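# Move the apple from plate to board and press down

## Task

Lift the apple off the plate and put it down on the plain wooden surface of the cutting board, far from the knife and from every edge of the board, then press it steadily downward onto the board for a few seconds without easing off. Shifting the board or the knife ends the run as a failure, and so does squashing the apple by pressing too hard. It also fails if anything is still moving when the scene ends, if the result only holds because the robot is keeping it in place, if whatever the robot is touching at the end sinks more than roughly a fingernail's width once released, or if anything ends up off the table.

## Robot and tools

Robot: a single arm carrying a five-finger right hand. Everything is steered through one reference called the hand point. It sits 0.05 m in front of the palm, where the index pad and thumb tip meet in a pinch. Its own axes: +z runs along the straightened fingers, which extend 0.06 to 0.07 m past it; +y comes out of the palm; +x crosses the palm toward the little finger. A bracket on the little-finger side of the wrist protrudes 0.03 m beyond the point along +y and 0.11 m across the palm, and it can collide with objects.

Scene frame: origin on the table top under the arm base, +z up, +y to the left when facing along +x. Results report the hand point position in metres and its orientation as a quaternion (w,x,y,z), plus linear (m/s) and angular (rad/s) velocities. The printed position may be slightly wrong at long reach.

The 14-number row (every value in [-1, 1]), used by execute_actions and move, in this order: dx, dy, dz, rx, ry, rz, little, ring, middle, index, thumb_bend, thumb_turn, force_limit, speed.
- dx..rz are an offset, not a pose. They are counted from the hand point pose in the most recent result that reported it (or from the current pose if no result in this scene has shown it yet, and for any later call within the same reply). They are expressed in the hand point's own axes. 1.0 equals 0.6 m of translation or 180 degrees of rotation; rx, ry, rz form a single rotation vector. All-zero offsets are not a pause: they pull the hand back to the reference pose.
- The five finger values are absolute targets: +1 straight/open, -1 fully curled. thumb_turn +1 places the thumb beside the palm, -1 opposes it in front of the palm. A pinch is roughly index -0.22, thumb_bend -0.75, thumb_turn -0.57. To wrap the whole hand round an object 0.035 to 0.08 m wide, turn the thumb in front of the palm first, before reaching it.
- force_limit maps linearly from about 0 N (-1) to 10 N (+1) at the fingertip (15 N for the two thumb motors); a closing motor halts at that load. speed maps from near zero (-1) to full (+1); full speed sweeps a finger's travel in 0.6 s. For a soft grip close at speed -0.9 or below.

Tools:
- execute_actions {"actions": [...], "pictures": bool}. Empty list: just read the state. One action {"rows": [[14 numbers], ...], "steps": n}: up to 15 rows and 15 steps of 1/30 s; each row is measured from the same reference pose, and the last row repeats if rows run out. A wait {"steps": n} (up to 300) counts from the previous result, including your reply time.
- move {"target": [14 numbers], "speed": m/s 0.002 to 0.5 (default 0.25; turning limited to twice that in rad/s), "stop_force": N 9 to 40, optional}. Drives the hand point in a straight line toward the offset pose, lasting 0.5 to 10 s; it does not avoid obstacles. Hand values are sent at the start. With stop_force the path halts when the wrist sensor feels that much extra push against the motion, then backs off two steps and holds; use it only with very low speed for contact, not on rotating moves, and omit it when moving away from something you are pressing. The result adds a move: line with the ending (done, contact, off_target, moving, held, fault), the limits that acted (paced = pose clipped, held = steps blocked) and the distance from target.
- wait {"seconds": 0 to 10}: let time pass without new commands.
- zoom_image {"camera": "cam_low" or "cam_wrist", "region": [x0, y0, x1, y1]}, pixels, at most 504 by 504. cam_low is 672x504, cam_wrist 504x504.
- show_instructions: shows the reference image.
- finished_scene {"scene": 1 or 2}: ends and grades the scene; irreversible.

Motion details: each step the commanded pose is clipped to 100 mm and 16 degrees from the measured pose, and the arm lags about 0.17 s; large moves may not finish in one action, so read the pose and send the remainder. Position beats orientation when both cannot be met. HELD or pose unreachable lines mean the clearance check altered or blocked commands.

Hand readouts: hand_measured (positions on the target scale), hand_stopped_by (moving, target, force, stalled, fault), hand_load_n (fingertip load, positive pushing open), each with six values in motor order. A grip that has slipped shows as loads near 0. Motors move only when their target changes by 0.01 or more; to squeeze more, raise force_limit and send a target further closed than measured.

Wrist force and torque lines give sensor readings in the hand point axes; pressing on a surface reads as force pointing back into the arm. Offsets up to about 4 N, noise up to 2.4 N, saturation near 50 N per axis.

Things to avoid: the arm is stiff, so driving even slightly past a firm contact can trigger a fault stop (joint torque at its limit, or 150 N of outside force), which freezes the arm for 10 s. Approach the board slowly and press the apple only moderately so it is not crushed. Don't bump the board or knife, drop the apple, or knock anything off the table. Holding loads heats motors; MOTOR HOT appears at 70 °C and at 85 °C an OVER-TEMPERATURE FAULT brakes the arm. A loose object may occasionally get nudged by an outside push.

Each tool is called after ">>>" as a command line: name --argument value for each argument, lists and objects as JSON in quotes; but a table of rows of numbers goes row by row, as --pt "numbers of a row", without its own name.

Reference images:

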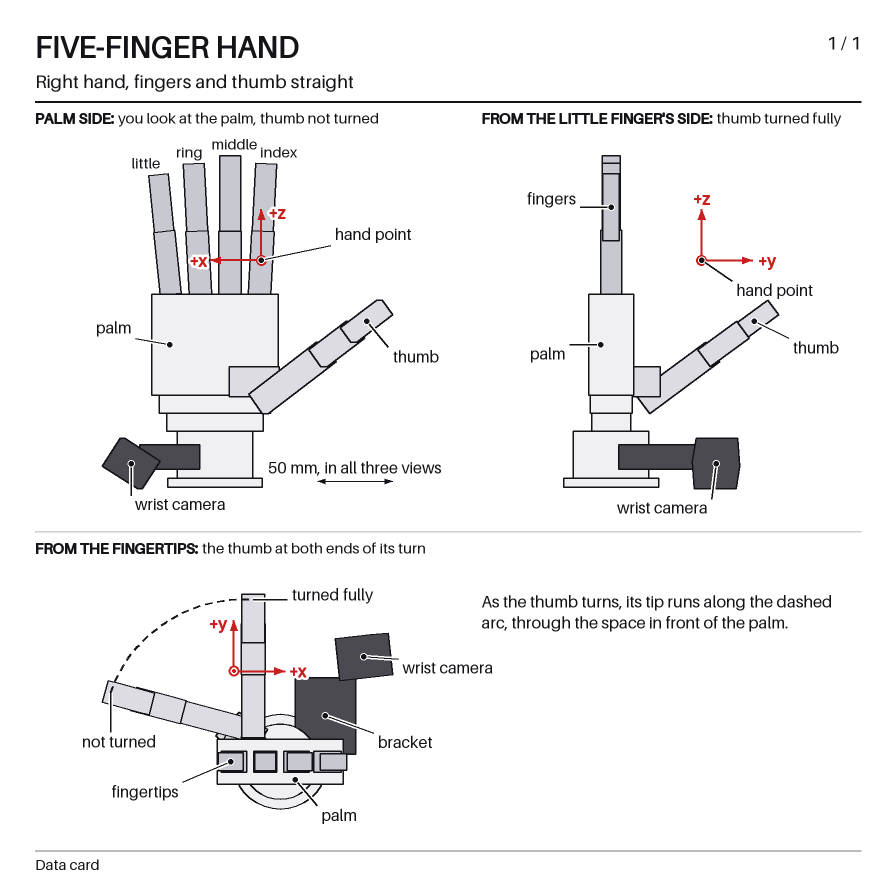

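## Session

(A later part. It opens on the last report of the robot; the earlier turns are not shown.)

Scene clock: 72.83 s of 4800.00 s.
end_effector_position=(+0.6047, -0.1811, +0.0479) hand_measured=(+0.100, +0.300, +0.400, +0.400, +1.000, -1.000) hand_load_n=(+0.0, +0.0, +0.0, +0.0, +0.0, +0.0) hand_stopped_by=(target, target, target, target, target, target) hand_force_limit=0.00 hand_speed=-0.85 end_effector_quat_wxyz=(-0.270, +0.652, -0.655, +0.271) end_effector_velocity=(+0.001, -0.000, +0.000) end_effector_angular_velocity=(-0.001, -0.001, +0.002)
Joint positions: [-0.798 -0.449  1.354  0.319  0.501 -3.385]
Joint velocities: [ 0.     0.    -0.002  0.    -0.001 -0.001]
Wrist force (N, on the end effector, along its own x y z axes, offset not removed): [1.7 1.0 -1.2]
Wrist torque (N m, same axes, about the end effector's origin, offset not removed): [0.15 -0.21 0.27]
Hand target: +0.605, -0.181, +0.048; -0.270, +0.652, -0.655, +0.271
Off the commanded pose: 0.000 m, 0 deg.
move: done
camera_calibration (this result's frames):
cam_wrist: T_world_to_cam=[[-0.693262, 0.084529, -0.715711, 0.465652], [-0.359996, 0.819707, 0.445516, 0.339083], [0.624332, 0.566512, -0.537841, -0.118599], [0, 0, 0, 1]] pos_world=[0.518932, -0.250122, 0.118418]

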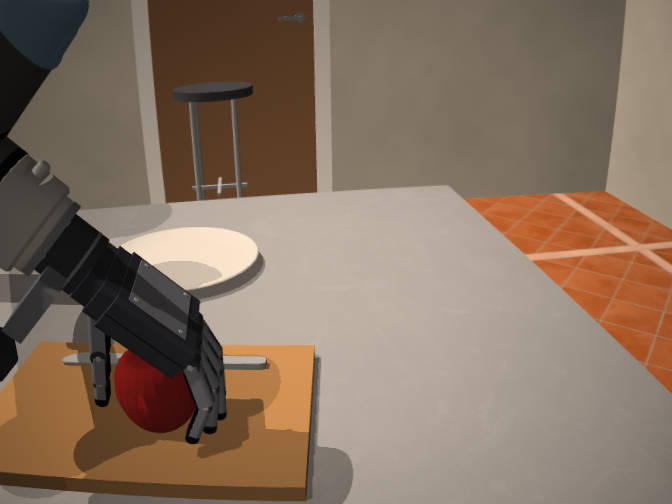

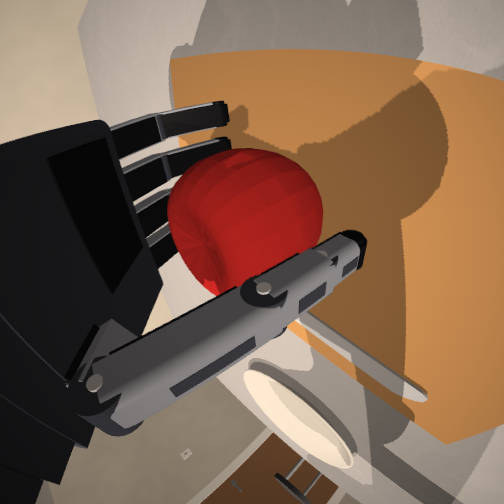

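>>> move --target '[0,-0.08,-0.08,0,0,0,0.9,0.9,0.9,0.9,1,-1,0,-0.3]' --speed 0.08

>>> wait --seconds 1.5

Scene clock: 76.93 s of 4800.00 s.
end_effector_position=(+0.6046, -0.1811, +0.1156) hand_measured=(+0.900, +0.900, +0.900, +0.900, +1.000, -1.000) hand_load_n=(+0.0, +0.0, +0.0, +0.0, +0.0, +0.0) hand_stopped_by=(target, target, target, target, target, target) hand_force_limit=0.00 hand_speed=-0.30 end_effector_quat_wxyz=(-0.270, +0.652, -0.655, +0.271) end_effector_velocity=(-0.000, -0.000, +0.001) end_effector_angular_velocity=(+0.002, +0.001, -0.001)
Joint positions: [-0.863 -0.47   1.265  0.544  0.482 -3.518]
Joint velocities: [-0.002  0.001 -0.003  0.009 -0.    -0.005]
Wrist force (N, on the end effector, along its own x y z axes, offset not removed): [1.7 0.6 0.2]
Wrist torque (N m, same axes, about the end effector's origin, offset not removed): [0.10 -0.17 0.23]
Hand target: +0.605, -0.181, +0.116; -0.270, +0.652, -0.655, +0.271
Off the commanded pose: 0.000 m, 0 deg.
move: done
camera_calibration (this result's frames):
cam_wrist: T_world_to_cam=[[-0.693235, 0.0844017, -0.715753, 0.514044], [-0.36015, 0.819661, 0.445474, 0.308938], [0.624274, 0.566596, -0.53782, -0.0821014], [0, 0, 0, 1]] pos_world=[0.518871, -0.250092, 0.186149]

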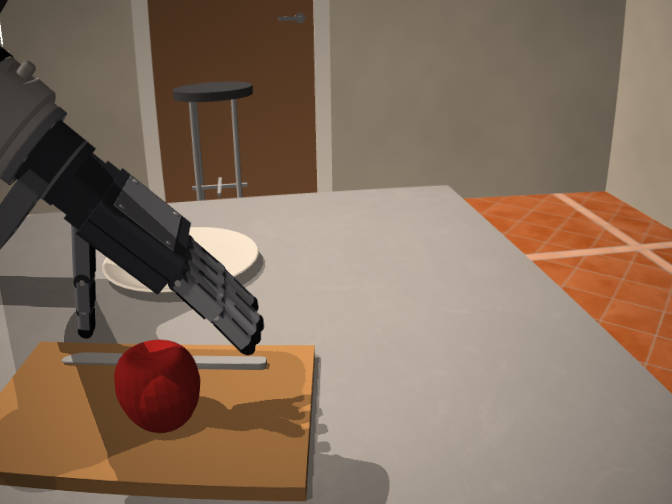

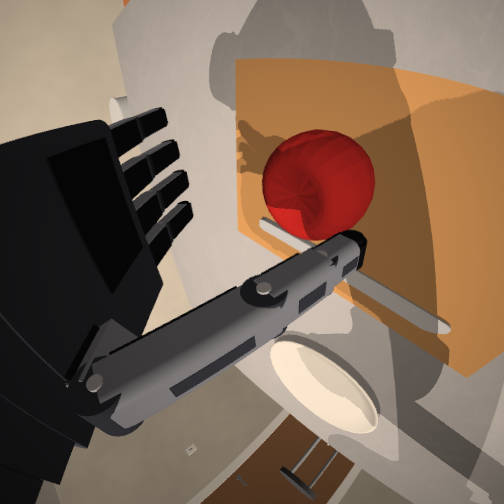

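Scene clock: 78.43 s of 4800.00 s.
end_effector_position=(+0.6045, -0.1811, +0.1158) hand_measured=(+0.900, +0.900, +0.900, +0.900, +1.000, -1.000) hand_load_n=(+0.0, +0.0, +0.0, +0.0, +0.0, +0.0) hand_stopped_by=(target, target, target, target, target, target) hand_force_limit=0.00 hand_speed=-0.30 end_effector_quat_wxyz=(-0.270, +0.652, -0.655, +0.271) end_effector_velocity=(-0.000, +0.000, -0.000) end_effector_angular_velocity=(+0.001, +0.000, -0.000)
Joint positions: [-0.863 -0.469  1.265  0.545  0.482 -3.519]
Joint velocities: [ 0.     0.     0.001 -0.     0.     0.   ]
Wrist force (N, on the end effector, along its own x y z axes, offset not removed): [0.5 2.1 -0.9]
Wrist torque (N m, same axes, about the end effector's origin, offset not removed): [0.39 -0.04 0.20]
Hand target: +0.605, -0.181, +0.116; -0.270, +0.652, -0.655, +0.271
Off the commanded pose: 0.000 m, 0 deg.
Steps of this call (steps 1 to 45: nothing new was sent). Readings (end_effector_position | what the end effector reports):
1: (+0.6046, -0.1811, +0.1157) | hand_measured=(+0.900, +0.900, +0.900, +0.900, +1.000, -1.000) hand_load_n=(+0.0, +0.0, +0.0, +0.0, +0.0, +0.0) hand_stopped_by=(target, target, target, target, target, target) hand_force_limit=0.00 hand_speed=-0.30
2: (+0.6046, -0.1811, +0.1157) | hand_measured=(+0.900, +0.900, +0.900, +0.900, +1.000, -1.000) hand_load_n=(+0.0, +0.0, +0.0, +0.0, +0.0, +0.0) hand_stopped_by=(target, target, target, target, target, target) hand_force_limit=0.00 hand_speed=-0.30
4: (+0.6046, -0.1811, +0.1157) | hand_measured=(+0.900, +0.900, +0.900, +0.900, +1.000, -1.000) hand_load_n=(+0.0, +0.0, +0.0, +0.0, +0.0, +0.0) hand_stopped_by=(target, target, target, target, target, target) hand_force_limit=0.00 hand_speed=-0.30
8: (+0.6045, -0.1811, +0.1157) | hand_measured=(+0.900, +0.900, +0.900, +0.900, +1.000, -1.000) hand_load_n=(+0.0, +0.0, +0.0, +0.0, +0.0, +0.0) hand_stopped_by=(target, target, target, target, target, target) hand_force_limit=0.00 hand_speed=-0.30
45: the state above
camera_calibration (this result's frames):
cam_wrist: T_world_to_cam=[[-0.693364, 0.0845523, -0.71561, 0.514202], [-0.360029, 0.819604, 0.445677, 0.308798], [0.6242, 0.566657, -0.537842, -0.081925], [0, 0, 0, 1]] pos_world=[0.518843, -0.250146, 0.186281]

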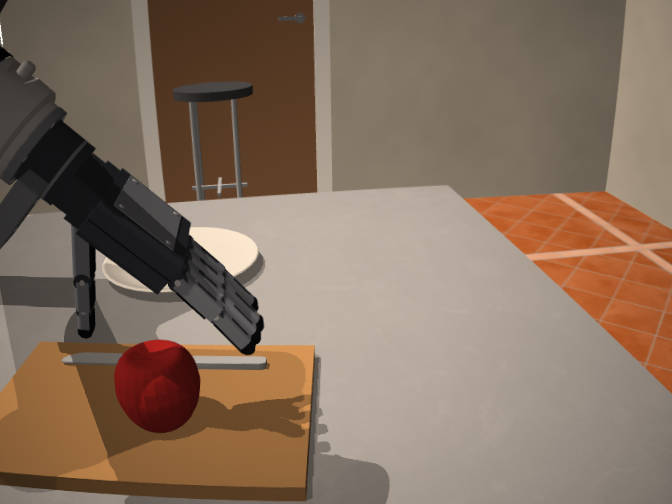

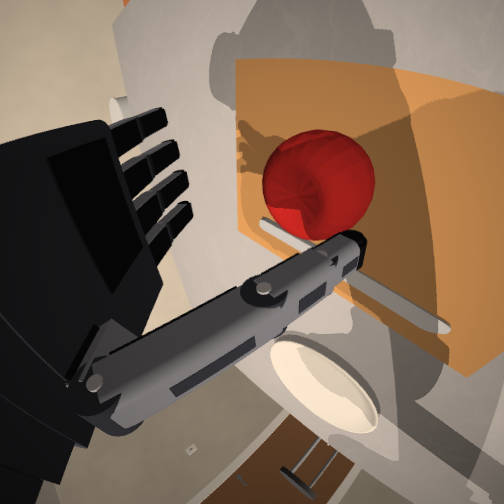

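>>> finished_scene --scene 1

The scene is finished: the task was done.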